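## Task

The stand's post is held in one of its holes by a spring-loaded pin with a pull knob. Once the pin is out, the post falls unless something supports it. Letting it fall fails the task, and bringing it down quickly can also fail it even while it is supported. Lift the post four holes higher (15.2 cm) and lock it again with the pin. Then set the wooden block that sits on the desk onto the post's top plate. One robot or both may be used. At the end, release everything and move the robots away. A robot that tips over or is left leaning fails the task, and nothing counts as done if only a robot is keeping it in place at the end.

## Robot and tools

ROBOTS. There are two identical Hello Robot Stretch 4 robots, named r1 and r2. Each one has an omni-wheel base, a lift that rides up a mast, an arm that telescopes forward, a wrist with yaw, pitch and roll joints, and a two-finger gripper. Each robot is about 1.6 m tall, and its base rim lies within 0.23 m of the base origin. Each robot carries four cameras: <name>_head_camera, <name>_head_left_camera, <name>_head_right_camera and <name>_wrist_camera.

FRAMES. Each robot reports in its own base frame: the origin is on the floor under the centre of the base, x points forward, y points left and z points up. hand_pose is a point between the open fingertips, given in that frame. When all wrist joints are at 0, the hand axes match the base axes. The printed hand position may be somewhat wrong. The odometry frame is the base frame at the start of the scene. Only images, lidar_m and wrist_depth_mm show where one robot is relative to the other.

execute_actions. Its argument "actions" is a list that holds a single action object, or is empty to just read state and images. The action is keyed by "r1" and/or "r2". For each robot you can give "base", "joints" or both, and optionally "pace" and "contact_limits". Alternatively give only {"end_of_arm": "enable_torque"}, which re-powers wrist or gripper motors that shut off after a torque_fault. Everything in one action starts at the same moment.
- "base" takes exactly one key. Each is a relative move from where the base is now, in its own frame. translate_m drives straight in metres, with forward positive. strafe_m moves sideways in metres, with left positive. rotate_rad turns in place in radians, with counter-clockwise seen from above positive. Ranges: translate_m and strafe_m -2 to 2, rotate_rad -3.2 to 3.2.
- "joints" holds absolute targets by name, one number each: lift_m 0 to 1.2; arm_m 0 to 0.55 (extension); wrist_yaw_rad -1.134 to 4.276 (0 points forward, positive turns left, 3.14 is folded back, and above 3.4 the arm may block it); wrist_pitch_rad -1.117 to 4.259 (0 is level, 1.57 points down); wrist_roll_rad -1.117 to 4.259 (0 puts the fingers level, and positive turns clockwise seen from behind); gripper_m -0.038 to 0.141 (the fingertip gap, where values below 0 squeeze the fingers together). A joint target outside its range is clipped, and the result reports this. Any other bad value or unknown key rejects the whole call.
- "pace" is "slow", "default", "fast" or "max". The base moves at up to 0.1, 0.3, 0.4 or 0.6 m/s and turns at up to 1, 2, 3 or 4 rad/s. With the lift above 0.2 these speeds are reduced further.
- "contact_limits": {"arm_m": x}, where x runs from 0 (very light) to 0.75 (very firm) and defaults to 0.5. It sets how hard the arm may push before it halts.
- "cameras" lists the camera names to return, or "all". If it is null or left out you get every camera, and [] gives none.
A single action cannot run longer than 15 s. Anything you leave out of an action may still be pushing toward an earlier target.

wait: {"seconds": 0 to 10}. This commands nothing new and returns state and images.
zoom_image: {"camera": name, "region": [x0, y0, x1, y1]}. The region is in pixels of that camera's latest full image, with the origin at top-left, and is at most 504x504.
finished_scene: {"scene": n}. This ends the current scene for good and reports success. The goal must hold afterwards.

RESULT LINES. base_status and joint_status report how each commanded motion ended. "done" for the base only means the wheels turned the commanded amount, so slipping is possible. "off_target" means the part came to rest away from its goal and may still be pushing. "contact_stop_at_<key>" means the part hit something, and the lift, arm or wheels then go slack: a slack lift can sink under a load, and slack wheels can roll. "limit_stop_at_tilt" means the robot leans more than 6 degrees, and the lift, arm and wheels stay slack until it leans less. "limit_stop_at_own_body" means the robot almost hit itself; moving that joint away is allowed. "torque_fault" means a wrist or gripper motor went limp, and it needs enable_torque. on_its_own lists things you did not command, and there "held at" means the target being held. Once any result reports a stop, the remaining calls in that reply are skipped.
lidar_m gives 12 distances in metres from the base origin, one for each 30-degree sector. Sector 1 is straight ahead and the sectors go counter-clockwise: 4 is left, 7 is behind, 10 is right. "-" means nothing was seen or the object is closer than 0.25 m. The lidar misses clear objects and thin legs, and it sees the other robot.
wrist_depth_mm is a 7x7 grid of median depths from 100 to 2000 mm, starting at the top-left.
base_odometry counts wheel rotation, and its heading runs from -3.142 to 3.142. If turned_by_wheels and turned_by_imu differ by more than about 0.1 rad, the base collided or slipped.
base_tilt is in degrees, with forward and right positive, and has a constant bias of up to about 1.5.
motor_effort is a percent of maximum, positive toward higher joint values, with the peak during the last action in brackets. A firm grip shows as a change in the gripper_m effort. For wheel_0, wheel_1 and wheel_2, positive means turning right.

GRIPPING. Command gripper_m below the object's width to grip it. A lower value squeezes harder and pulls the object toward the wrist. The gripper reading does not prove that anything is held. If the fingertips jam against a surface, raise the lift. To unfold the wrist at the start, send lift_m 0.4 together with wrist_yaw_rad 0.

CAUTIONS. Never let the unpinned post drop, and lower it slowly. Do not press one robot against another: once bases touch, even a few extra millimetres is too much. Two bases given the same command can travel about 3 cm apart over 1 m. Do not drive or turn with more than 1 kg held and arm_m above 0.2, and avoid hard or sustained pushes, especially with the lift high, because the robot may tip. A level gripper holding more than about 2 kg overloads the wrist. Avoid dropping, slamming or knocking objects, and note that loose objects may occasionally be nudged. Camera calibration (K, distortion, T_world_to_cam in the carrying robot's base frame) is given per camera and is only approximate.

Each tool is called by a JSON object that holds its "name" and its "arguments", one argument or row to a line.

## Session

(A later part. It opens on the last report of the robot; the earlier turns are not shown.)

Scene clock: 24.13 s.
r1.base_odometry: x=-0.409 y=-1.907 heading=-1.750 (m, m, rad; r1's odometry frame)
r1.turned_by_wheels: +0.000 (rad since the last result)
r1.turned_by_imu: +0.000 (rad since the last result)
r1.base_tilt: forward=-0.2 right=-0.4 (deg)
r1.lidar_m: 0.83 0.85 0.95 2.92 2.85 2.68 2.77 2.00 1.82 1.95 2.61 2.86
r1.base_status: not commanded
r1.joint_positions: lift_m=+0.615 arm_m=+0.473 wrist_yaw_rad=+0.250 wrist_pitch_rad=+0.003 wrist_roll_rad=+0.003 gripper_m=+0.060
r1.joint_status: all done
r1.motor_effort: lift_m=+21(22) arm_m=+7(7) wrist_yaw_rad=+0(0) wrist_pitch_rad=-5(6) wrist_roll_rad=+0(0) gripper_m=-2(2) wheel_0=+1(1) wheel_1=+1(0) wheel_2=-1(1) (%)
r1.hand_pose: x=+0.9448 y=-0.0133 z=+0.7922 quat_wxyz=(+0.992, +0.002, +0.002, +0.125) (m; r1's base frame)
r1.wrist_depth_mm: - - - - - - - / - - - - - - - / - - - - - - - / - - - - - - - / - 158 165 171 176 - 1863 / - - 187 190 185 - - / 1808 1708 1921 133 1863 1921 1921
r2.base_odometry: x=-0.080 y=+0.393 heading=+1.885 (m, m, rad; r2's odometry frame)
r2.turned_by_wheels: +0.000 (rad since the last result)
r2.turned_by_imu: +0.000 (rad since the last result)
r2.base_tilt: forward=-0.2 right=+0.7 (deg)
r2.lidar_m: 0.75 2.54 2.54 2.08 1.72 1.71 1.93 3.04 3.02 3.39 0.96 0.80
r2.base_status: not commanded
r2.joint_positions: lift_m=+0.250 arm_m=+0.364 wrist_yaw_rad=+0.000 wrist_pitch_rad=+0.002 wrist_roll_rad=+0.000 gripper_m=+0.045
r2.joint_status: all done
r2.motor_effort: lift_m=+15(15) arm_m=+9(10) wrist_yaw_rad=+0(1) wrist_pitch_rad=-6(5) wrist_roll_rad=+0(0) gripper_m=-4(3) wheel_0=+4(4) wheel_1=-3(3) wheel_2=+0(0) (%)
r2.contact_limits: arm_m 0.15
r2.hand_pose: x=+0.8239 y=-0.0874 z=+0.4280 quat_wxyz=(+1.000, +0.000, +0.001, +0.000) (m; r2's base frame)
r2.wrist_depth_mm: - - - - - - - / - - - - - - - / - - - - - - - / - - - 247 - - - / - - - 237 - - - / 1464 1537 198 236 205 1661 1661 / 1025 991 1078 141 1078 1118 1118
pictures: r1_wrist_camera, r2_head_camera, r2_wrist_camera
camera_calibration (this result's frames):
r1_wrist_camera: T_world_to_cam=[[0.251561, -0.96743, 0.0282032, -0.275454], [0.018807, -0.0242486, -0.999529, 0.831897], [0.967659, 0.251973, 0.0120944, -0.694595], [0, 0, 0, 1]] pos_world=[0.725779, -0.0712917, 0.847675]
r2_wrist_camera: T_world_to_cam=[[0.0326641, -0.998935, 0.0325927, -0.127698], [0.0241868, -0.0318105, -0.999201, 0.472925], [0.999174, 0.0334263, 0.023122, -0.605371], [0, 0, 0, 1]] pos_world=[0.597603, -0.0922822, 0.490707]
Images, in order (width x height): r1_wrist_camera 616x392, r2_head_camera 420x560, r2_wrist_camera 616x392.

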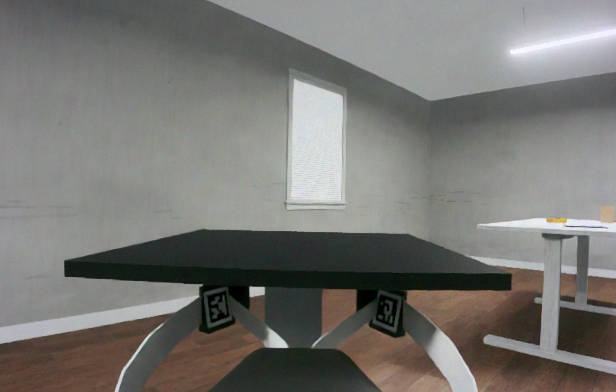

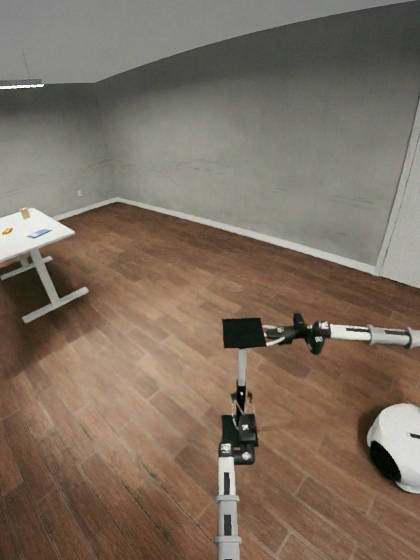

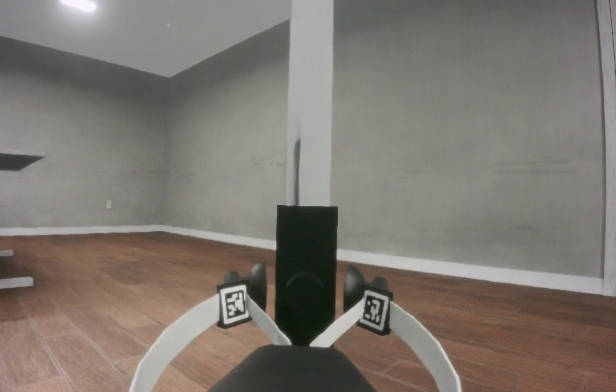

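{"name": "execute_actions", "arguments": {
  "actions": [
    {"r1": {"base": {"strafe_m": 0.005}, "joints": {"gripper_m": -0.005}}, "r2": {"joints": {"gripper_m": -0.015}}}
  ],
  "cameras": ["r2_head_camera", "r2_wrist_camera", "r1_wrist_camera"]
}}

{"name": "zoom_image", "arguments": {
  "camera": "r2_head_camera",
  "region": [200, 310, 300, 440]
}}

Scene clock: 26.27 s.
r1.base_odometry: x=-0.404 y=-1.909 heading=-1.750 (m, m, rad; r1's odometry frame)
r1.turned_by_wheels: +0.000 (rad since the last result)
r1.turned_by_imu: +0.000 (rad since the last result)
r1.base_tilt: forward=-0.1 right=-0.3 (deg)
r1.lidar_m: 0.86 0.85 0.94 2.91 2.83 2.69 2.81 1.98 1.85 1.93 2.64 2.84
r1.base_status: done
r1.joint_positions: lift_m=+0.615 arm_m=+0.474 wrist_yaw_rad=+0.253 wrist_pitch_rad=+0.003 wrist_roll_rad=+0.003 gripper_m=-0.004
r1.joint_status: all done
r1.motor_effort: lift_m=+22(22) arm_m=+2(7) wrist_yaw_rad=-7(7) wrist_pitch_rad=-6(5) wrist_roll_rad=+1(0) gripper_m=-23(24) wheel_0=+0(6) wheel_1=+0(7) wheel_2=+5(4) (%)
r1.hand_pose: x=+0.9458 y=-0.0125 z=+0.7921 quat_wxyz=(+0.992, +0.002, +0.002, +0.126) (m; r1's base frame)
r1.wrist_depth_mm: - - - - - - - / - - - - - - - / - - - - - - - / - - - - - - - / - 161 167 174 177 - - / - - 175 185 175 - - / 1808 1661 1863 143 1921 1756 1863
r2.base_odometry: x=-0.080 y=+0.393 heading=+1.885 (m, m, rad; r2's odometry frame)
r2.turned_by_wheels: +0.000 (rad since the last result)
r2.turned_by_imu: +0.000 (rad since the last result)
r2.base_tilt: forward=-0.2 right=+0.7 (deg)
r2.lidar_m: 0.76 2.54 2.55 2.10 1.72 1.72 1.93 3.02 3.02 3.37 0.95 0.80
r2.base_status: not commanded
r2.joint_positions: lift_m=+0.250 arm_m=+0.365 wrist_yaw_rad=+0.004 wrist_pitch_rad=+0.003 wrist_roll_rad=+0.000 gripper_m=-0.014
r2.joint_status: all done
r2.motor_effort: lift_m=+14(15) arm_m=+5(9) wrist_yaw_rad=-11(9) wrist_pitch_rad=-6(6) wrist_roll_rad=+1(0) gripper_m=-33(33) wheel_0=+4(4) wheel_1=-3(3) wheel_2=+1(1) (%)
r2.hand_pose: x=+0.8249 y=-0.0864 z=+0.4279 quat_wxyz=(+1.000, +0.000, +0.001, +0.002) (m; r2's base frame)
r2.wrist_depth_mm: - - - 248 - - - / - - - 247 - - - / - - - 247 - - - / - - - 246 - - - / - - - 236 - - - / 1430 1537 185 205 187 1661 1708 / 1025 960 1138 149 1060 1025 1138
pictures: r1_wrist_camera, r2_head_camera, r2_wrist_camera
camera_calibration (this result's frames):
r1_wrist_camera: T_world_to_cam=[[0.254095, -0.966768, 0.0282024, -0.277316], [0.0187387, -0.0242331, -0.999531, 0.831925], [0.966998, 0.254504, 0.0119585, -0.694939], [0, 0, 0, 1]] pos_world=[0.72688, -0.0710747, 0.847666]
r2_wrist_camera: T_world_to_cam=[[0.0362967, -0.99881, 0.0325829, -0.129663], [0.0239945, -0.031724, -0.999209, 0.473015], [0.999053, 0.0370498, 0.0228145, -0.60585], [0, 0, 0, 1]] pos_world=[0.598633, -0.0920559, 0.490688]
Images, in order (width x height): r1_wrist_camera 616x392, r2_head_camera 420x560, r2_wrist_camera 616x392.

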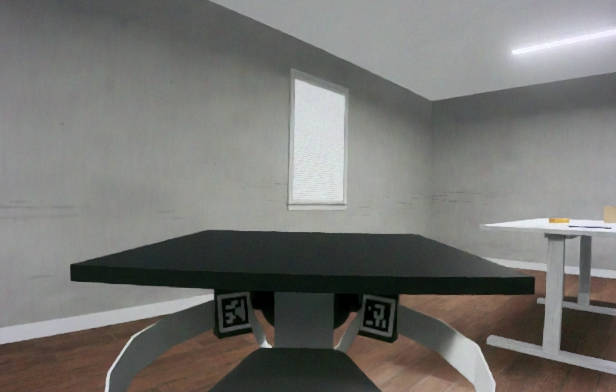

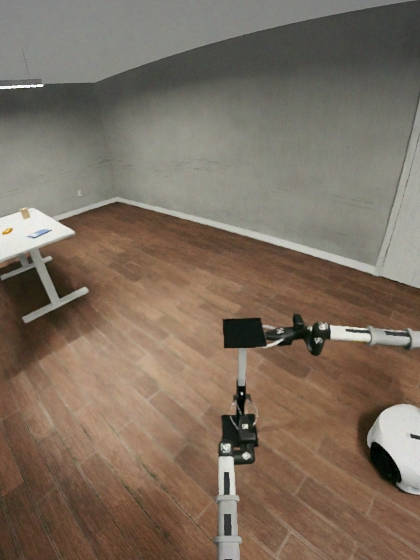

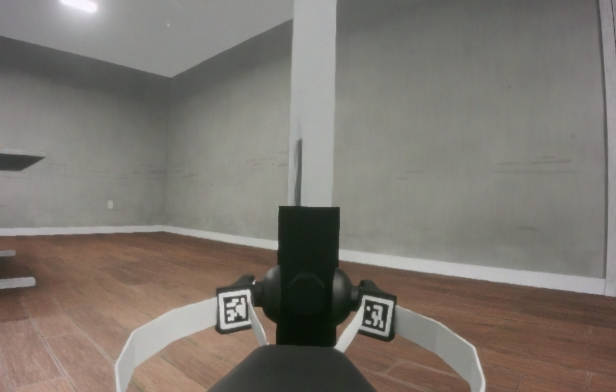

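Region (200, 310, 300, 440) of r2_head_camera's 420x560 image, scaled by 3.877, with more detail than that image has; it fills the left 388 columns of this view, and the rest is white.

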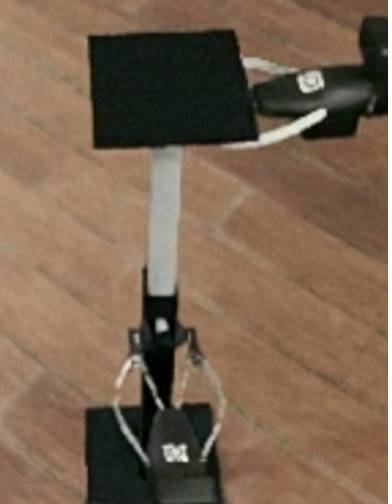

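{"name": "execute_actions", "arguments": {
  "actions": [
    {"r1": {"joints": {"arm_m": 0.48, "lift_m": 0.619}, "pace": "slow"}, "r2": {"joints": {"arm_m": 0.348}, "pace": "slow"}}
  ],
  "cameras": ["r2_head_camera", "r2_wrist_camera", "r1_wrist_camera"]
}}

{"name": "zoom_image", "arguments": {
  "camera": "r2_head_camera",
  "region": [200, 310, 300, 440]
}}

Scene clock: 28.00 s.
r1.base_odometry: x=-0.404 y=-1.908 heading=-1.750 (m, m, rad; r1's odometry frame)
r1.turned_by_wheels: -0.001 (rad since the last result)
r1.turned_by_imu: -0.001 (rad since the last result)
r1.base_tilt: forward=-0.1 right=-0.4 (deg)
r1.lidar_m: 0.85 0.84 0.94 2.90 2.81 2.70 2.79 1.99 1.82 1.94 2.64 2.87
r1.base_status: not commanded
r1.joint_positions: lift_m=+0.619 arm_m=+0.479 wrist_yaw_rad=+0.250 wrist_pitch_rad=+0.012 wrist_roll_rad=+0.003 gripper_m=-0.004
r1.joint_status: all done
r1.on_its_own: wrist_pitch_rad is at rest, and its effort (-33) is outside its rest range (-23 to +23)
r1.motor_effort: lift_m=+23(24) arm_m=+8(9) wrist_yaw_rad=+1(7) wrist_pitch_rad=-33(33) wrist_roll_rad=+1(0) gripper_m=-19(24) wheel_0=+0(0) wheel_1=+0(0) wheel_2=-2(5) (%)
r1.hand_pose: x=+0.9505 y=-0.0134 z=+0.7933 quat_wxyz=(+0.992, +0.001, +0.006, +0.125) (m; r1's base frame)
r1.wrist_depth_mm: - - - - - - - / - - - - - - - / - - - - - - - / - - - - - - - / - 170 175 180 184 - - / - - 175 183 165 - - / 1708 1661 1863 166 1808 1661 1756
r2.base_odometry: x=-0.080 y=+0.393 heading=+1.885 (m, m, rad; r2's odometry frame)
r2.turned_by_wheels: +0.000 (rad since the last result)
r2.turned_by_imu: +0.000 (rad since the last result)
r2.base_tilt: forward=-0.3 right=+0.7 (deg)
r2.lidar_m: 0.75 2.55 2.53 2.08 1.74 1.71 1.91 3.02 3.01 3.36 0.94 0.81
r2.base_status: not commanded
r2.joint_positions: lift_m=+0.250 arm_m=+0.350 wrist_yaw_rad=+0.005 wrist_pitch_rad=+0.004 wrist_roll_rad=+0.000 gripper_m=-0.014
r2.joint_status: all done
r2.motor_effort: lift_m=+15(14) arm_m=-14(13) wrist_yaw_rad=-12(15) wrist_pitch_rad=-10(10) wrist_roll_rad=+0(1) gripper_m=-23(30) wheel_0=+2(4) wheel_1=-2(3) wheel_2=+3(3) (%)
r2.hand_pose: x=+0.8102 y=-0.0860 z=+0.4276 quat_wxyz=(+1.000, +0.000, +0.002, +0.002) (m; r2's base frame)
r2.wrist_depth_mm: - - - 263 - - - / - - - 263 - - - / - - - - - - - / - - - 260 - - - / - - - 250 - - - / 1464 1576 187 209 187 1708 1618 / 1025 976 1138 135 1060 1060 1098
pictures: r1_wrist_camera, r2_head_camera, r2_wrist_camera
camera_calibration (this result's frames):
r1_wrist_camera: T_world_to_cam=[[0.251618, -0.967417, 0.0281617, -0.277012], [0.00952813, -0.0266203, -0.9996, 0.841719], [0.96778, 0.251786, 0.00251951, -0.692648], [0, 0, 0, 1]] pos_world=[0.732012, -0.0711801, 0.850929]
r2_wrist_camera: T_world_to_cam=[[0.0374804, -0.998769, 0.0324861, -0.129703], [0.0229343, -0.0316407, -0.999236, 0.473938], [0.999034, 0.0381968, 0.0217202, -0.59064], [0, 0, 0, 1]] pos_world=[0.584062, -0.0919874, 0.490619]
Images, in order (width x height): r1_wrist_camera 616x392, r2_head_camera 420x560, r2_wrist_camera 616x392.

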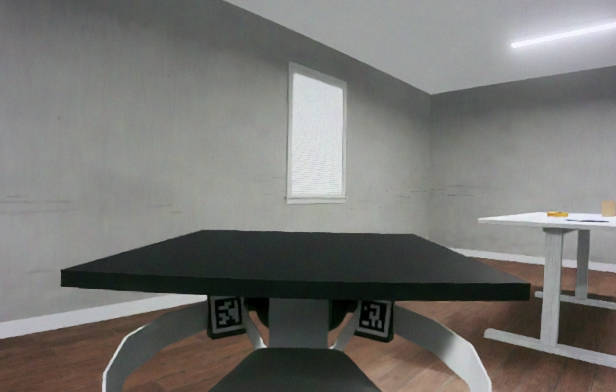

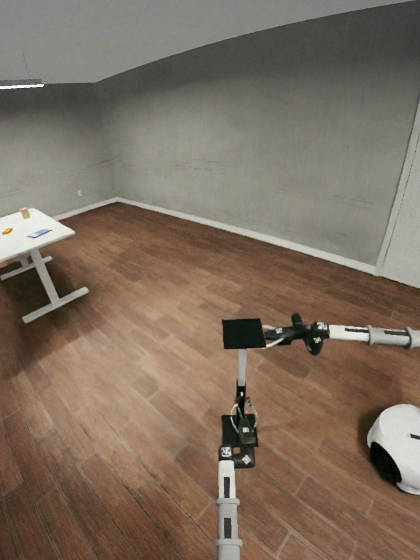

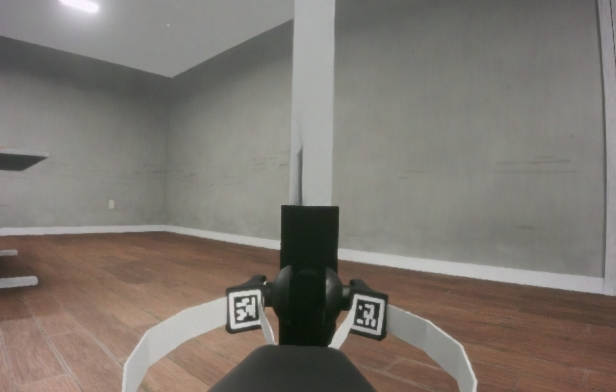

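Region (200, 310, 300, 440) of r2_head_camera's 420x560 image, scaled by 3.877, with more detail than that image has; it fills the left 388 columns of this view, and the rest is white.

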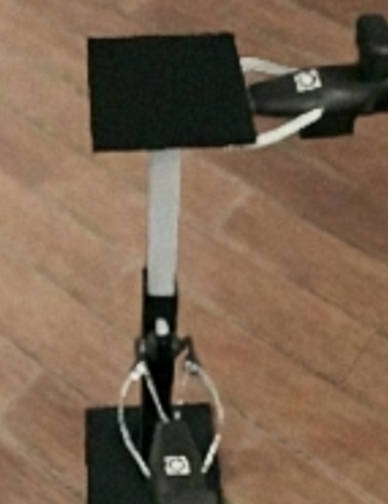

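{"name": "execute_actions", "arguments": {
  "actions": [
    {"r1": {"joints": {"lift_m": 0.752}, "pace": "slow"}}
  ],
  "cameras": ["r2_head_camera", "r2_wrist_camera", "r1_wrist_camera"]
}}

{"name": "zoom_image", "arguments": {
  "camera": "r2_head_camera",
  "region": [190, 270, 320, 440]
}}

Scene clock: 30.90 s.
r1.base_odometry: x=-0.404 y=-1.908 heading=-1.750 (m, m, rad; r1's odometry frame)
r1.turned_by_wheels: +0.000 (rad since the last result)
r1.turned_by_imu: +0.000 (rad since the last result)
r1.base_tilt: forward=-0.1 right=-0.3 (deg)
r1.lidar_m: 0.88 0.86 0.94 2.93 2.84 2.68 2.78 1.98 1.85 1.94 2.62 2.85
r1.base_status: not commanded
r1.joint_positions: lift_m=+0.751 arm_m=+0.479 wrist_yaw_rad=+0.250 wrist_pitch_rad=+0.014 wrist_roll_rad=+0.003 gripper_m=-0.004
r1.joint_status: all done
r1.on_its_own: wrist_pitch_rad is at rest, and its effort (-37) is outside its rest range (-23 to +23)
r1.motor_effort: lift_m=+25(26) arm_m=+8(8) wrist_yaw_rad=+1(1) wrist_pitch_rad=-37(37) wrist_roll_rad=+1(0) gripper_m=-18(19) wheel_0=+0(0) wheel_1=+0(0) wheel_2=-2(2) (%)
r1.hand_pose: x=+0.9506 y=-0.0134 z=+0.9257 quat_wxyz=(+0.992, +0.001, +0.007, +0.125) (m; r1's base frame)
r1.wrist_depth_mm: - - - - - - - / - - - - - - - / - - - - - - - / - - - - - - - / - 171 175 181 185 - - / - - 174 183 166 - - / - 1921 - 167 - 1921 -
r2.base_odometry: x=-0.080 y=+0.393 heading=+1.885 (m, m, rad; r2's odometry frame)
r2.turned_by_wheels: +0.000 (rad since the last result)
r2.turned_by_imu: -0.001 (rad since the last result)
r2.base_tilt: forward=-0.2 right=+0.8 (deg)
r2.lidar_m: 0.76 2.55 2.57 2.09 1.71 1.71 1.93 3.05 3.03 3.38 0.95 0.81
r2.base_status: not commanded
r2.joint_positions: lift_m=+0.250 arm_m=+0.350 wrist_yaw_rad=+0.005 wrist_pitch_rad=+0.004 wrist_roll_rad=+0.000 gripper_m=-0.014
r2.joint_status: not commanded
r2.motor_effort: lift_m=+14(14) arm_m=-13(14) wrist_yaw_rad=-13(12) wrist_pitch_rad=-10(10) wrist_roll_rad=+2(0) gripper_m=-25(22) wheel_0=+2(2) wheel_1=-3(3) wheel_2=+3(3) (%)
r2.hand_pose: x=+0.8102 y=-0.0860 z=+0.4276 quat_wxyz=(+1.000, +0.000, +0.002, +0.002) (m; r2's base frame)
r2.wrist_depth_mm: - - - 264 - - - / - - - 263 - - - / - - - - - - - / - - - 259 - - - / - - - 250 - - - / 1464 1618 187 211 187 1708 1618 / 1025 976 1098 136 1060 1042 1098
pictures: r1_wrist_camera, r2_head_camera, r2_wrist_camera
camera_calibration (this result's frames):
r1_wrist_camera: T_world_to_cam=[[0.251656, -0.967407, 0.0281554, -0.280776], [0.00821587, -0.0269552, -0.999603, 0.975382], [0.967782, 0.251787, 0.00116467, -0.691739], [0, 0, 0, 1]] pos_world=[0.732098, -0.0711619, 0.983706]
r2_wrist_camera: T_world_to_cam=[[0.0374804, -0.998769, 0.032486, -0.129703], [0.0229345, -0.0316405, -0.999236, 0.473938], [0.999034, 0.0381968, 0.0217204, -0.59064], [0, 0, 0, 1]] pos_world=[0.584061, -0.0919874, 0.490619]
Images, in order (width x height): r1_wrist_camera 616x392, r2_head_camera 420x560, r2_wrist_camera 616x392.

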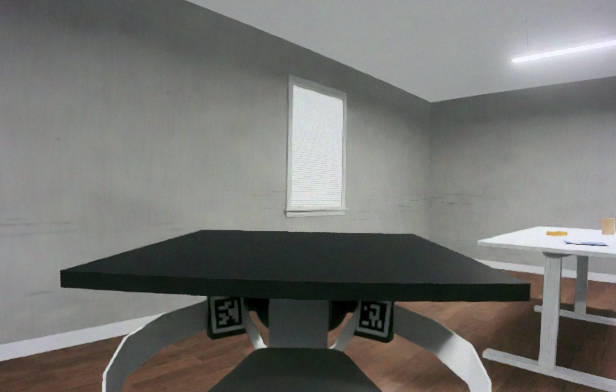

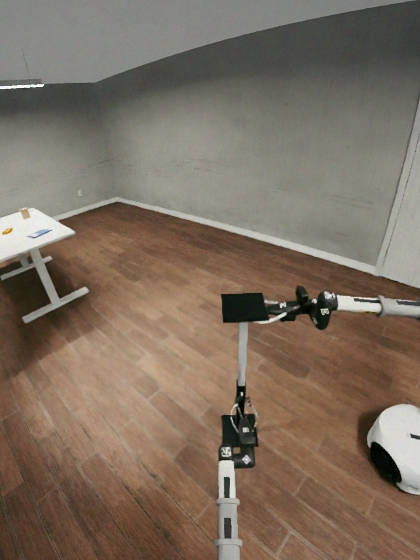

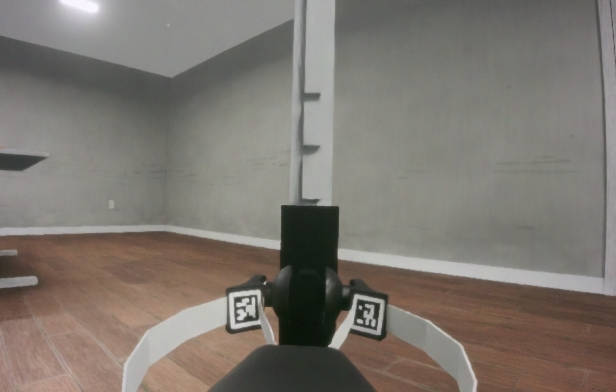

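Region (190, 270, 320, 440) of r2_head_camera's 420x560 image, scaled by 2.965, with more detail than that image has; it fills the left 385 columns of this view, and the rest is white.

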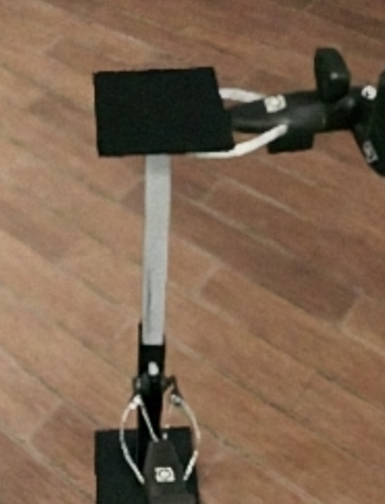

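{"name": "execute_actions", "arguments": {
  "actions": [
    {"r1": {"joints": {"lift_m": 0.768}}, "r2": {"joints": {"gripper_m": 0.06}, "pace": "slow"}}
  ],
  "cameras": ["r2_wrist_camera"]
}}

{"name": "execute_actions", "arguments": {
  "actions": [
    {"r1": {"joints": {"lift_m": 0.778}, "pace": "slow"}, "r2": {"joints": {"arm_m": 0.3}}}
  ],
  "cameras": ["r2_wrist_camera", "r2_head_camera"]
}}

{"name": "zoom_image", "arguments": {
  "camera": "r2_head_camera",
  "region": [200, 310, 300, 440]
}}

Scene clock: 34.70 s.
r1.base_odometry: x=-0.404 y=-1.908 heading=-1.750 (m, m, rad; r1's odometry frame)
r1.turned_by_wheels: +0.000 (rad since the last result)
r1.turned_by_imu: +0.000 (rad since the last result)
r1.base_tilt: forward=-0.1 right=-0.3 (deg)
r1.lidar_m: 0.83 0.87 0.95 2.93 2.83 2.69 2.79 1.98 1.83 1.95 2.66 2.86
r1.base_status: not commanded
r1.joint_positions: lift_m=+0.767 arm_m=+0.479 wrist_yaw_rad=+0.250 wrist_pitch_rad=+0.016 wrist_roll_rad=+0.003 gripper_m=-0.004
r1.joint_status: all done
r1.on_its_own: wrist_pitch_rad is at rest, and its effort (-43) is outside its rest range (-23 to +23)
r1.motor_effort: lift_m=+26(22) arm_m=+8(8) wrist_yaw_rad=+1(1) wrist_pitch_rad=-43(44) wrist_roll_rad=+1(0) gripper_m=-18(19) wheel_0=+0(0) wheel_1=+0(0) wheel_2=-2(2) (%)
r1.hand_pose: x=+0.9505 y=-0.0134 z=+0.9410 quat_wxyz=(+0.992, +0.001, +0.008, +0.125) (m; r1's base frame)
r1.wrist_depth_mm: - - - - - - - / - - - - - - - / - - - - - - - / - - - - - - - / - 173 177 182 186 - - / - - 167 184 165 - - / - 1921 - 167 - 1983 -
r2.base_odometry: x=-0.080 y=+0.393 heading=+1.885 (m, m, rad; r2's odometry frame)
r2.turned_by_wheels: +0.000 (rad since the last result)
r2.turned_by_imu: -0.001 (rad since the last result)
r2.base_tilt: forward=-0.1 right=+0.8 (deg)
r2.lidar_m: 0.74 2.54 2.55 2.10 1.72 1.70 1.91 3.02 3.01 3.36 0.95 0.81
r2.base_status: not commanded
r2.joint_positions: lift_m=+0.250 arm_m=+0.349 wrist_yaw_rad=+0.000 wrist_pitch_rad=+0.003 wrist_roll_rad=+0.000 gripper_m=+0.060
r2.joint_status: all done
r2.motor_effort: lift_m=+14(15) arm_m=-7(13) wrist_yaw_rad=+2(13) wrist_pitch_rad=-6(10) wrist_roll_rad=+0(0) gripper_m=+0(26) wheel_0=+2(2) wheel_1=-3(3) wheel_2=+2(3) (%)
r2.hand_pose: x=+0.8086 y=-0.0875 z=+0.4279 quat_wxyz=(+1.000, +0.000, +0.001, +0.000) (m; r2's base frame)
r2.wrist_depth_mm: - - - - - - - / - - - - - - - / - - - - - - - / - - - 262 - - - / - - - 253 - - - / 1430 1576 200 251 207 1708 1661 / 1042 960 1118 139 1078 1060 1138
pictures: r2_wrist_camera
camera_calibration (this result's frames):
r2_wrist_camera: T_world_to_cam=[[0.0323273, -0.998948, 0.0325271, -0.126996], [0.0240307, -0.0317578, -0.999207, 0.473383], [0.999188, 0.0330833, 0.0229788, -0.59008], [0, 0, 0, 1]] pos_world=[0.58233, -0.0923073, 0.490697]
Images, in order (width x height): r2_wrist_camera 616x392.

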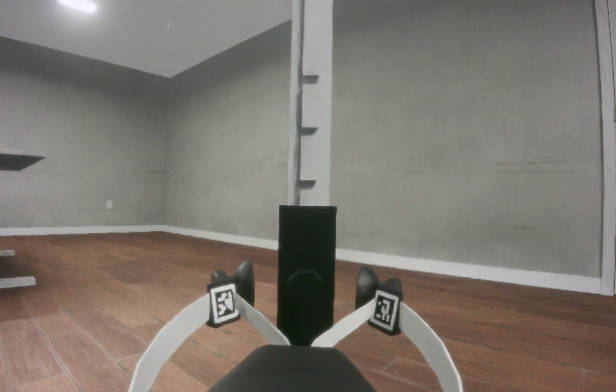

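Scene clock: 35.67 s.
r1.base_odometry: x=-0.404 y=-1.908 heading=-1.750 (m, m, rad; r1's odometry frame)
r1.turned_by_wheels: +0.000 (rad since the last result)
r1.turned_by_imu: +0.000 (rad since the last result)
r1.base_tilt: forward=-0.1 right=-0.4 (deg)
r1.lidar_m: 0.81 0.84 0.94 2.92 2.80 2.70 2.81 2.00 1.84 1.94 2.66 2.86
r1.base_status: not commanded
r1.joint_positions: lift_m=+0.777 arm_m=+0.479 wrist_yaw_rad=+0.250 wrist_pitch_rad=+0.020 wrist_roll_rad=+0.003 gripper_m=-0.004
r1.joint_status: all done
r1.on_its_own: wrist_pitch_rad is at rest, and its effort (-57) is outside its rest range (-23 to +23)
r1.motor_effort: lift_m=+27(27) arm_m=+8(8) wrist_yaw_rad=+1(1) wrist_pitch_rad=-57(57) wrist_roll_rad=+1(1) gripper_m=-19(18) wheel_0=+0(0) wheel_1=+0(0) wheel_2=-2(2) (%)
r1.hand_pose: x=+0.9506 y=-0.0134 z=+0.9496 quat_wxyz=(+0.992, +0.000, +0.010, +0.125) (m; r1's base frame)
r1.wrist_depth_mm: - - - - - - - / - - - - - - - / - - - - - - - / - - - - - - - / - - 182 188 191 - - / - - 167 184 165 - - / - 1863 - 167 - 1983 -
r2.base_odometry: x=-0.080 y=+0.393 heading=+1.885 (m, m, rad; r2's odometry frame)
r2.turned_by_wheels: +0.000 (rad since the last result)
r2.turned_by_imu: +0.000 (rad since the last result)
r2.base_tilt: forward=-0.2 right=+0.6 (deg)
r2.lidar_m: 0.74 2.55 2.56 2.10 1.72 1.71 1.91 3.03 3.02 3.36 0.95 0.82
r2.base_status: not commanded
r2.joint_positions: lift_m=+0.250 arm_m=+0.302 wrist_yaw_rad=+0.000 wrist_pitch_rad=+0.003 wrist_roll_rad=+0.000 gripper_m=+0.060
r2.joint_status: all done
r2.motor_effort: lift_m=+14(14) arm_m=-8(7) wrist_yaw_rad=+0(4) wrist_pitch_rad=-7(6) wrist_roll_rad=-1(1) gripper_m=-4(4) wheel_0=+2(2) wheel_1=-3(3) wheel_2=+3(3) (%)
r2.hand_pose: x=+0.7609 y=-0.0874 z=+0.4279 quat_wxyz=(+1.000, +0.000, +0.001, +0.000) (m; r2's base frame)
r2.wrist_depth_mm: - - - - - - - / - - - - - - - / - - - - - - - / - - - - - - - / - - - - - - - / 1430 1537 199 300 208 1708 1661 / 1060 976 1118 139 1060 1060 1078
pictures: r2_head_camera, r2_wrist_camera
camera_calibration (this result's frames):
r2_wrist_camera: T_world_to_cam=[[0.0326093, -0.998939, 0.0325268, -0.125587], [0.0240355, -0.0317509, -0.999207, 0.474527], [0.999179, 0.0333652, 0.0229746, -0.542388], [0, 0, 0, 1]] pos_world=[0.534632, -0.0922898, 0.490697]
Images, in order (width x height): r2_head_camera 420x560, r2_wrist_camera 616x392.

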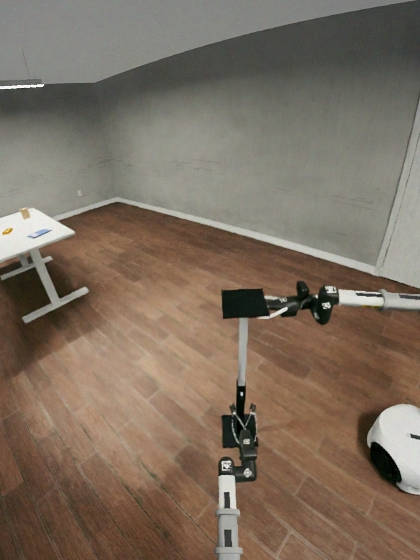

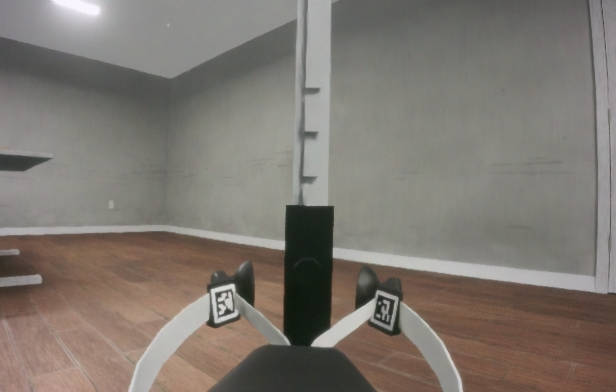

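Region (200, 310, 300, 440) of r2_head_camera's 420x560 image, scaled by 3.877, with more detail than that image has; it fills the left 388 columns of this view, and the rest is white.

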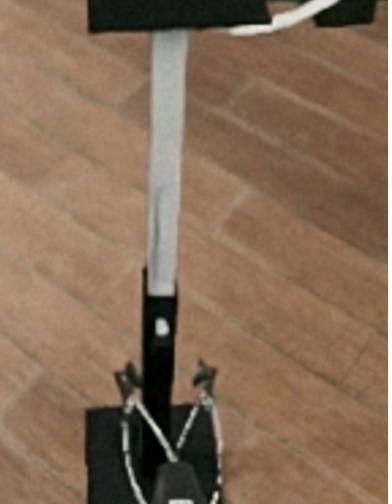

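{"name": "execute_actions", "arguments": {
  "actions": [
    {"r1": {"joints": {"lift_m": 0.783}, "pace": "slow"}}
  ],
  "cameras": ["r2_wrist_camera", "r2_head_camera"]
}}

{"name": "zoom_image", "arguments": {
  "camera": "r2_head_camera",
  "region": [200, 310, 300, 440]
}}

Scene clock: 36.80 s.
r1.base_odometry: x=-0.404 y=-1.908 heading=-1.750 (m, m, rad; r1's odometry frame)
r1.turned_by_wheels: +0.000 (rad since the last result)
r1.turned_by_imu: +0.000 (rad since the last result)
r1.base_tilt: forward=-0.2 right=-0.3 (deg)
r1.lidar_m: 0.83 0.85 0.95 2.94 2.82 2.68 2.78 2.00 1.83 1.92 2.65 2.88
r1.base_status: not commanded
r1.joint_positions: lift_m=+0.782 arm_m=+0.479 wrist_yaw_rad=+0.250 wrist_pitch_rad=+0.019 wrist_roll_rad=+0.003 gripper_m=-0.004
r1.joint_status: all done
r1.on_its_own: wrist_pitch_rad is at rest, and its effort (-50) is outside its rest range (-23 to +23)
r1.motor_effort: lift_m=+27(29) arm_m=+8(8) wrist_yaw_rad=+0(1) wrist_pitch_rad=-50(60) wrist_roll_rad=+1(1) gripper_m=-18(20) wheel_0=+0(0) wheel_1=+0(1) wheel_2=-2(2) (%)
r1.hand_pose: x=+0.9506 y=-0.0134 z=+0.9551 quat_wxyz=(+0.992, +0.000, +0.010, +0.125) (m; r1's base frame)
r1.wrist_depth_mm: - - - - - - - / - - - - - - - / - - - - - - - / - - - - - - - / - - 182 187 191 - - / - - 166 184 165 - - / - 1921 - 167 - 1921 -
r2.base_odometry: x=-0.080 y=+0.393 heading=+1.885 (m, m, rad; r2's odometry frame)
r2.turned_by_wheels: +0.000 (rad since the last result)
r2.turned_by_imu: +0.000 (rad since the last result)
r2.base_tilt: forward=-0.5 right=+0.5 (deg)
r2.lidar_m: 0.76 2.54 2.54 2.09 1.73 1.72 1.91 3.03 3.01 3.38 0.96 0.81
r2.base_status: not commanded
r2.joint_positions: lift_m=+0.250 arm_m=+0.302 wrist_yaw_rad=+0.000 wrist_pitch_rad=+0.003 wrist_roll_rad=+0.000 gripper_m=+0.060
r2.joint_status: not commanded
r2.motor_effort: lift_m=+14(14) arm_m=-8(8) wrist_yaw_rad=+1(0) wrist_pitch_rad=-6(6) wrist_roll_rad=+1(0) gripper_m=-2(4) wheel_0=+2(2) wheel_1=-2(3) wheel_2=+3(3) (%)
r2.hand_pose: x=+0.7609 y=-0.0874 z=+0.4279 quat_wxyz=(+1.000, +0.000, +0.001, +0.000) (m; r2's base frame)
r2.wrist_depth_mm: - - - - - - - / - - - - - - - / - - - - - - - / - - - - - - - / - - - - - - - / 1464 1537 200 301 208 1618 1661 / 1042 991 1098 139 1060 1060 1138
pictures: r2_head_camera, r2_wrist_camera
camera_calibration (this result's frames):
r2_wrist_camera: T_world_to_cam=[[0.0326092, -0.998939, 0.0325269, -0.125587], [0.0240355, -0.031751, -0.999207, 0.474527], [0.999179, 0.0333651, 0.0229747, -0.542388], [0, 0, 0, 1]] pos_world=[0.534632, -0.0922898, 0.490697]
Images, in order (width x height): r2_head_camera 420x560, r2_wrist_camera 616x392.

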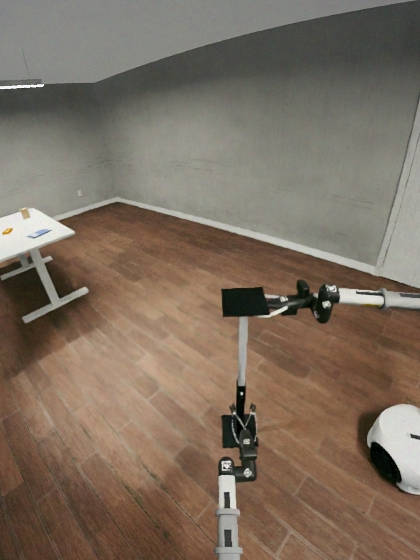

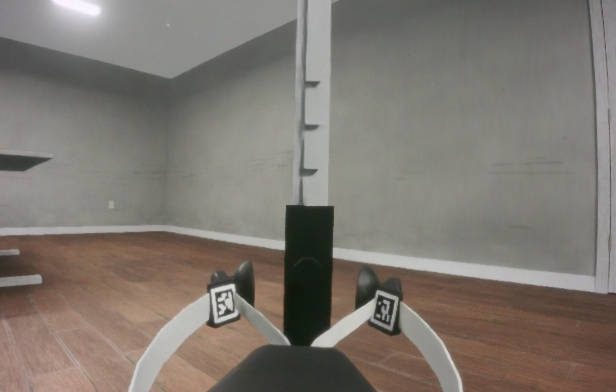

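Region (200, 310, 300, 440) of r2_head_camera's 420x560 image, scaled by 3.877, with more detail than that image has; it fills the left 388 columns of this view, and the rest is white.

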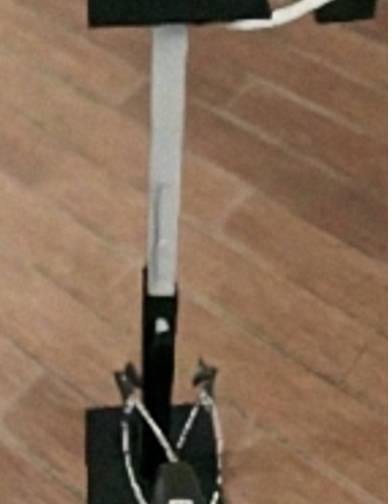

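{"name": "execute_actions", "arguments": {
  "actions": [
    {"r1": {"joints": {"lift_m": 0.774}, "pace": "slow"}, "r2": {"base": {"rotate_rad": 0.8}, "joints": {"arm_m": 0.0, "lift_m": 0.2}, "pace": "fast"}}
  ],
  "cameras": ["r1_head_camera", "r2_head_camera"]
}}

{"name": "zoom_image", "arguments": {
  "camera": "r2_head_camera",
  "region": [80, 150, 340, 300]
}}

Scene clock: 39.07 s.
r1.base_odometry: x=-0.404 y=-1.908 heading=-1.750 (m, m, rad; r1's odometry frame)
r1.turned_by_wheels: +0.000 (rad since the last result)
r1.turned_by_imu: +0.000 (rad since the last result)
r1.base_tilt: forward=-0.2 right=-0.4 (deg)
r1.lidar_m: 0.87 0.96 0.94 2.90 2.82 2.67 2.79 1.98 1.84 1.94 2.65 2.86
r1.base_status: not commanded
r1.joint_positions: lift_m=+0.774 arm_m=+0.479 wrist_yaw_rad=+0.250 wrist_pitch_rad=+0.011 wrist_roll_rad=+0.003 gripper_m=-0.004
r1.joint_status: all done
r1.on_its_own: wrist_pitch_rad is at rest, and its effort (-30) is outside its rest range (-23 to +23)
r1.motor_effort: lift_m=+17(27) arm_m=+8(8) wrist_yaw_rad=+1(1) wrist_pitch_rad=-30(53) wrist_roll_rad=+1(0) gripper_m=-18(17) wheel_0=+0(0) wheel_1=+0(1) wheel_2=-2(2) (%)
r1.hand_pose: x=+0.9506 y=-0.0134 z=+0.9491 quat_wxyz=(+0.992, +0.001, +0.006, +0.125) (m; r1's base frame)
r1.wrist_depth_mm: - - - - - - - / - - - - - - - / - - - - - - - / - - - - - - - / - 171 176 182 186 - - / - - 171 184 165 - - / - 1921 - 167 - - -
r2.base_odometry: x=-0.081 y=+0.393 heading=+2.685 (m, m, rad; r2's odometry frame)
r2.turned_by_wheels: +0.800 (rad since the last result)
r2.turned_by_imu: +0.809 (rad since the last result)
r2.base_tilt: forward=-0.3 right=+0.6 (deg)
r2.lidar_m: 2.53 2.58 1.81 1.70 1.77 2.35 3.03 3.10 0.97 0.84 0.75 2.65
r2.base_status: done
r2.joint_positions: lift_m=+0.200 arm_m=+0.003 wrist_yaw_rad=+0.000 wrist_pitch_rad=+0.003 wrist_roll_rad=+0.000 gripper_m=+0.060
r2.joint_status: all done
joint sent to its limit — the command would take r2.arm_m past its lower limit, so that joint was sent only as far as its limit.
r2.motor_effort: lift_m=+15(16) arm_m=-8(6) wrist_yaw_rad=-1(5) wrist_pitch_rad=-7(6) wrist_roll_rad=+0(0) gripper_m=-3(2) wheel_0=-1(13) wheel_1=-2(11) wheel_2=+2(10) (%)
r2.hand_pose: x=+0.4620 y=-0.0875 z=+0.3779 quat_wxyz=(+1.000, +0.000, +0.001, +0.000) (m; r2's base frame)
r2.wrist_depth_mm: - - - - - - - / - - - - - - - / - - - - - - - / - - - - - - - / - - - - - - - / 1308 1397 199 1537 208 1537 1464 / 946 891 991 139 976 960 1008
pictures: r1_head_camera, r2_head_camera
Images, in order (width x height): r1_head_camera 420x560, r2_head_camera 420x560.

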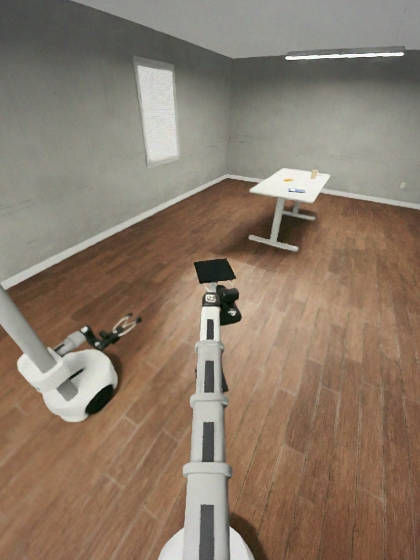

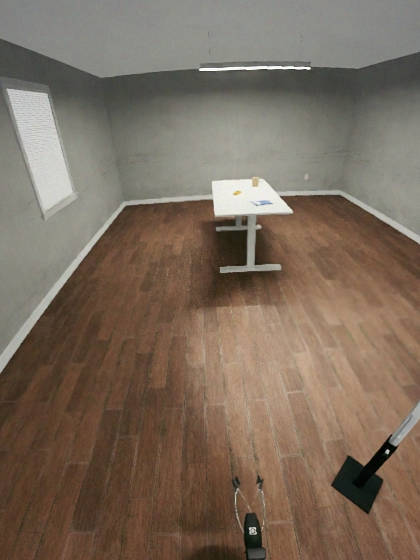

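Region (80, 150, 340, 300) of r2_head_camera's 420x560 image, scaled by 1.938, with more detail than that image has; it fills the top 291 rows of this view, and the rest is white.

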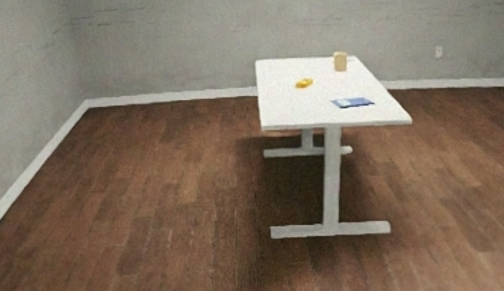

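{"name": "execute_actions", "arguments": {
  "actions": [
    {"r1": {"joints": {"lift_m": 0.767}, "pace": "slow"}, "r2": {"base": {"rotate_rad": 0.13}, "pace": "max"}}
  ],
  "cameras": ["r1_wrist_camera"]
}}

Scene clock: 41.60 s.
r1.base_odometry: x=-0.404 y=-1.908 heading=-1.750 (m, m, rad; r1's odometry frame)
r1.turned_by_wheels: +0.000 (rad since the last result)
r1.turned_by_imu: +0.000 (rad since the last result)
r1.base_tilt: forward=-0.2 right=-0.4 (deg)
r1.lidar_m: 0.89 0.94 0.94 2.91 2.83 2.67 2.77 2.00 1.83 1.95 2.65 2.87
r1.base_status: not commanded
r1.joint_positions: lift_m=+0.767 arm_m=+0.479 wrist_yaw_rad=+0.250 wrist_pitch_rad=+0.003 wrist_roll_rad=+0.003 gripper_m=-0.004
r1.joint_status: all done
r1.motor_effort: lift_m=+14(17) arm_m=+8(8) wrist_yaw_rad=+1(1) wrist_pitch_rad=-6(30) wrist_roll_rad=+1(0) gripper_m=-18(16) wheel_0=+0(0) wheel_1=+0(1) wheel_2=-2(2) (%)
r1.hand_pose: x=+0.9506 y=-0.0134 z=+0.9448 quat_wxyz=(+0.992, +0.001, +0.001, +0.125) (m; r1's base frame)
r1.wrist_depth_mm: - - - - - - - / - - - - - - - / - - - - - - - / - - - - - - - / - 161 168 175 180 - - / - - 176 183 177 - - / - 1983 - 167 - - -
r2.base_odometry: x=-0.080 y=+0.393 heading=+2.815 (m, m, rad; r2's odometry frame)
r2.turned_by_wheels: +0.130 (rad since the last result)
r2.turned_by_imu: +0.131 (rad since the last result)
r2.base_tilt: forward=-0.1 right=+0.8 (deg)
r2.lidar_m: 2.54 2.26 1.73 1.70 1.83 2.65 3.07 3.23 0.97 0.81 0.75 2.58
r2.base_status: done
r2.joint_positions: lift_m=+0.200 arm_m=+0.003 wrist_yaw_rad=+0.000 wrist_pitch_rad=+0.003 wrist_roll_rad=+0.000 gripper_m=+0.060
r2.joint_status: not commanded
r2.motor_effort: lift_m=+16(15) arm_m=-8(8) wrist_yaw_rad=+0(0) wrist_pitch_rad=-6(7) wrist_roll_rad=+0(1) gripper_m=-4(6) wheel_0=-3(9) wheel_1=+2(11) wheel_2=+0(8) (%)
r2.hand_pose: x=+0.4620 y=-0.0874 z=+0.3779 quat_wxyz=(+1.000, +0.000, +0.001, +0.000) (m; r2's base frame)
r2.wrist_depth_mm: - - - - - - - / - - - - - - - / - - - - - - - / - - - - - - - / - - - - - - - / 1308 1430 199 1499 208 1499 1499 / 931 891 991 139 960 946 991
pictures: r1_wrist_camera
camera_calibration (this result's frames):
r1_wrist_camera: T_world_to_cam=[[0.251272, -0.967502, 0.0283176, -0.281142], [0.0189089, -0.0243439, -0.999525, 0.984231], [0.967732, 0.251688, 0.0121775, -0.702199], [0, 0, 0, 1]] pos_world=[0.731572, -0.0713111, 1.00028]
Images, in order (width x height): r1_wrist_camera 616x392.

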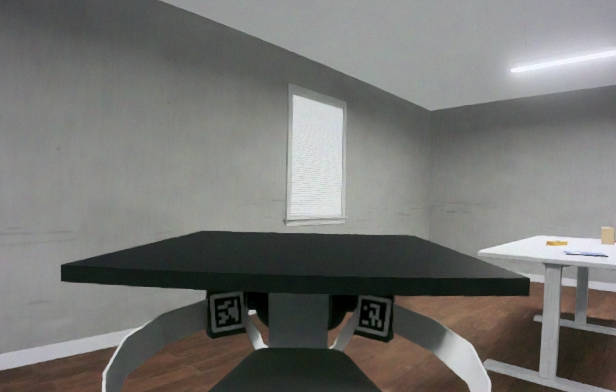

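Unloaded at exactly +0.152. Locked. Release r1 and drive r2.

{"name": "execute_actions", "arguments": {
  "actions": [
    {"r1": {"joints": {"gripper_m": 0.1}}, "r2": {"base": {"translate_m": 2.0}, "pace": "max"}}
  ],
  "cameras": ["r2_head_camera"]
}}

Scene clock: 46.87 s.
r1.base_odometry: x=-0.404 y=-1.908 heading=-1.750 (m, m, rad; r1's odometry frame)
r1.turned_by_wheels: +0.000 (rad since the last result)
r1.turned_by_imu: +0.000 (rad since the last result)
r1.base_tilt: forward=-0.2 right=-0.4 (deg)
r1.lidar_m: 0.89 2.96 2.81 2.92 2.81 2.68 2.78 1.99 1.83 1.94 2.64 2.87
r1.base_status: not commanded
r1.joint_positions: lift_m=+0.767 arm_m=+0.479 wrist_yaw_rad=+0.250 wrist_pitch_rad=+0.003 wrist_roll_rad=+0.003 gripper_m=+0.100
r1.joint_status: all done
r1.motor_effort: lift_m=+14(15) arm_m=+7(8) wrist_yaw_rad=+0(3) wrist_pitch_rad=-4(5) wrist_roll_rad=+1(1) gripper_m=-2(18) wheel_0=+0(0) wheel_1=+0(1) wheel_2=-2(3) (%)
r1.hand_pose: x=+0.9508 y=-0.0133 z=+0.9448 quat_wxyz=(+0.992, +0.001, +0.001, +0.125) (m; r1's base frame)
r1.wrist_depth_mm: - - - - - - - / - - - - - - - / - - - - - - - / - - - - - - - / - 160 166 173 178 - - / - - 187 183 180 - - / - - - 134 1863 - -
r2.base_odometry: x=-1.975 y=+1.034 heading=+2.815 (m, m, rad; r2's odometry frame)
r2.turned_by_wheels: +0.001 (rad since the last result)
r2.turned_by_imu: -0.006 (rad since the last result)
r2.base_tilt: forward=-0.1 right=+0.6 (deg)
r2.lidar_m: 1.52 2.05 1.59 1.55 1.65 2.41 - 1.64 3.23 3.18 0.69 0.58
r2.base_status: done
r2.joint_positions: lift_m=+0.200 arm_m=+0.003 wrist_yaw_rad=+0.000 wrist_pitch_rad=+0.003 wrist_roll_rad=+0.000 gripper_m=+0.060
r2.joint_status: not commanded
r2.motor_effort: lift_m=+15(16) arm_m=-8(8) wrist_yaw_rad=+3(0) wrist_pitch_rad=-5(6) wrist_roll_rad=+0(0) gripper_m=-2(3) wheel_0=+4(12) wheel_1=+0(13) wheel_2=+3(16) (%)
r2.hand_pose: x=+0.4620 y=-0.0874 z=+0.3778 quat_wxyz=(+1.000, +0.000, +0.001, +0.000) (m; r2's base frame)
r2.wrist_depth_mm: 1921 - - - - 525 508 / 1921 - - - - 732 691 / 1983 - - - - 1366 1281 / 1983 - - - - - - / - - - - - - - / 1336 1397 199 1499 208 1499 1499 / 931 891 991 139 960 960 1008
pictures: r2_head_camera
Images, in order (width x height): r2_head_camera 420x560.

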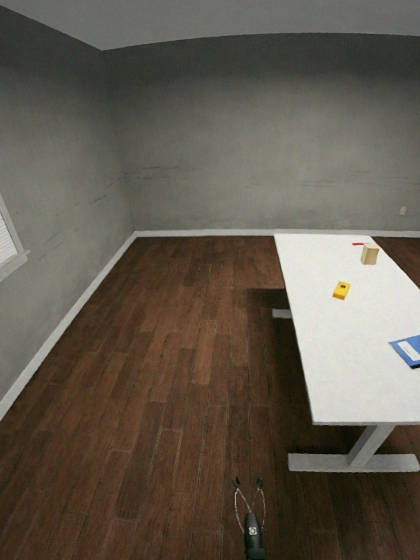

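{"name": "execute_actions", "arguments": {
  "actions": [
    {"r1": {"joints": {"arm_m": 0.0, "lift_m": 0.76}}, "r2": {"base": {"translate_m": 1.58}, "joints": {"lift_m": 0.6, "gripper_m": 0.12}, "pace": "max"}}
  ],
  "cameras": []
}}

{"name": "execute_actions", "arguments": {
  "actions": [
    {"r1": {"base": {"translate_m": -0.4}, "joints": {"lift_m": 0.85, "wrist_yaw_rad": 0.05}}, "r2": {"base": {"rotate_rad": -1.56}, "pace": "fast"}}
  ],
  "cameras": ["r2_head_camera", "r2_wrist_camera"]
}}

Scene clock: 53.00 s.
r1.base_odometry: x=-0.404 y=-1.908 heading=-1.750 (m, m, rad; r1's odometry frame)
r1.turned_by_wheels: +0.000 (rad since the last result)
r1.turned_by_imu: +0.000 (rad since the last result)
r1.base_tilt: forward=-0.1 right=-0.2 (deg)
r1.lidar_m: 0.80 2.96 2.81 2.89 2.82 2.68 2.79 1.97 1.83 1.94 2.63 2.87
r1.base_status: not commanded
r1.joint_positions: lift_m=+0.760 arm_m=+0.002 wrist_yaw_rad=+0.250 wrist_pitch_rad=+0.003 wrist_roll_rad=+0.003 gripper_m=+0.100
r1.joint_status: all done
r1.motor_effort: lift_m=+15(16) arm_m=-7(7) wrist_yaw_rad=+1(0) wrist_pitch_rad=-5(7) wrist_roll_rad=+1(0) gripper_m=-1(1) wheel_0=+0(0) wheel_1=+1(1) wheel_2=-2(2) (%)
r1.hand_pose: x=+0.4738 y=-0.0133 z=+0.9377 quat_wxyz=(+0.992, +0.001, +0.002, +0.125) (m; r1's base frame)
r1.wrist_depth_mm: - - - - - - - / - - - - - - - / - - - - - - - / - - - - - - - / - - - - - - - / - - 211 - 192 - - / - - - 134 - - -
r2.base_odometry: x=-3.472 y=+1.540 heading=+2.816 (m, m, rad; r2's odometry frame)
r2.turned_by_wheels: +0.000 (rad since the last result)
r2.turned_by_imu: -0.004 (rad since the last result)
r2.base_tilt: forward=-0.1 right=+0.6 (deg)
r2.lidar_m: 2.10 1.91 1.47 1.40 1.49 2.22 3.94 0.52 0.38 0.37 0.39 0.62
r2.base_status: done
r2.joint_positions: lift_m=+0.600 arm_m=+0.003 wrist_yaw_rad=+0.000 wrist_pitch_rad=+0.002 wrist_roll_rad=+0.000 gripper_m=+0.120
r2.joint_status: all done
r2.motor_effort: lift_m=+24(29) arm_m=-8(8) wrist_yaw_rad=-1(1) wrist_pitch_rad=-6(7) wrist_roll_rad=-1(1) gripper_m=+0(3) wheel_0=+2(11) wheel_1=+2(10) wheel_2=+2(18) (%)
r2.hand_pose: x=+0.4619 y=-0.0874 z=+0.7772 quat_wxyz=(+1.000, +0.000, +0.001, +0.000) (m; r2's base frame)
r2.wrist_depth_mm: 1808 - 1983 1983 1863 1921 1808 / 1808 - - 1983 1863 1921 1808 / 1863 - 1983 1983 1863 1863 1808 / 1863 - 1921 1921 1863 1921 1808 / 1863 - 1983 1983 1863 1808 1808 / 1863 1983 1983 1921 214 1808 1808 / 1708 1756 1983 145 1863 1756 1756
pictures: none
No camera images: the call's "cameras" was empty. Leave "cameras" out to get every camera's image.

Scene clock: 55.83 s.
r1.base_odometry: x=-0.333 y=-1.515 heading=-1.750 (m, m, rad; r1's odometry frame)
r1.turned_by_wheels: +0.000 (rad since the last result)
r1.turned_by_imu: +0.001 (rad since the last result)
r1.base_tilt: forward=-0.1 right=-0.3 (deg)
r1.lidar_m: 1.22 3.14 3.01 3.12 2.45 2.33 2.43 1.78 1.64 1.73 2.37 3.23
r1.base_status: done
r1.joint_positions: lift_m=+0.850 arm_m=+0.002 wrist_yaw_rad=+0.050 wrist_pitch_rad=+0.003 wrist_roll_rad=+0.003 gripper_m=+0.100
r1.joint_status: all done
r1.motor_effort: lift_m=+21(22) arm_m=-7(7) wrist_yaw_rad=+0(4) wrist_pitch_rad=-6(6) wrist_roll_rad=+1(1) gripper_m=-1(1) wheel_0=-1(5) wheel_1=+0(4) wheel_2=+0(9) (%)
r1.hand_pose: x=+0.4651 y=-0.0729 z=+1.0271 quat_wxyz=(+1.000, +0.002, +0.002, +0.025) (m; r1's base frame)
r1.wrist_depth_mm: - - - - - - - / - - - - - - - / - - - - - - - / - - - - - - - / - - - - - - - / - - 211 - 191 - - / - - - 134 - - -
r2.base_odometry: x=-3.472 y=+1.540 heading=+1.256 (m, m, rad; r2's odometry frame)
r2.turned_by_wheels: -1.560 (rad since the last result)
r2.turned_by_imu: -1.578 (rad since the last result)
r2.base_tilt: forward=-0.2 right=+0.6 (deg)
r2.lidar_m: 0.38 0.40 0.59 2.11 1.94 1.49 1.43 1.51 2.22 3.17 0.49 0.41
r2.base_status: done
r2.joint_positions: lift_m=+0.600 arm_m=+0.003 wrist_yaw_rad=+0.000 wrist_pitch_rad=+0.002 wrist_roll_rad=+0.000 gripper_m=+0.120
r2.joint_status: not commanded
r2.motor_effort: lift_m=+24(24) arm_m=-8(8) wrist_yaw_rad=-1(1) wrist_pitch_rad=-6(6) wrist_roll_rad=-1(0) gripper_m=+1(1) wheel_0=+3(10) wheel_1=+3(12) wheel_2=-1(9) (%)
r2.hand_pose: x=+0.4619 y=-0.0874 z=+0.7772 quat_wxyz=(+1.000, +0.000, +0.001, +0.000) (m; r2's base frame)
r2.wrist_depth_mm: - - - - - - - / - - - - - - - / - - - - - - - / - - - - - - - / - 768 820 699 - - - / 349 330 315 397 214 394 373 / 247 243 266 145 274 252 -
pictures: r2_head_camera, r2_wrist_camera
camera_calibration (this result's frames):
r2_wrist_camera: T_world_to_cam=[[0.0325942, -0.998939, 0.0325312, -0.127198], [0.0241768, -0.031751, -0.999203, 0.830647], [0.999176, 0.0333548, 0.0231162, -0.251807], [0, 0, 0, 1]] pos_world=[0.235663, -0.0922904, 0.839944]
Images, in order (width x height): r2_head_camera 420x560, r2_wrist_camera 616x392.

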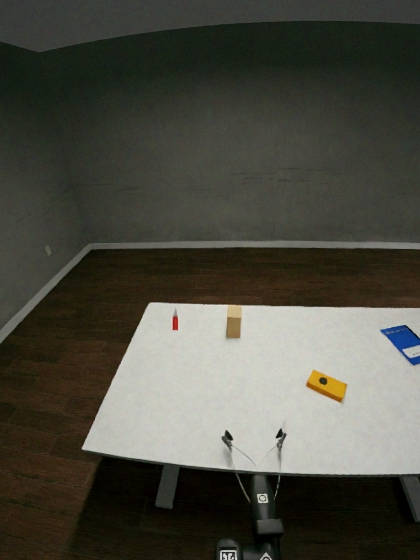

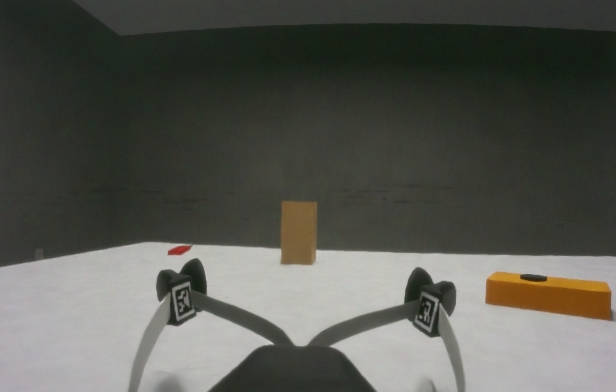

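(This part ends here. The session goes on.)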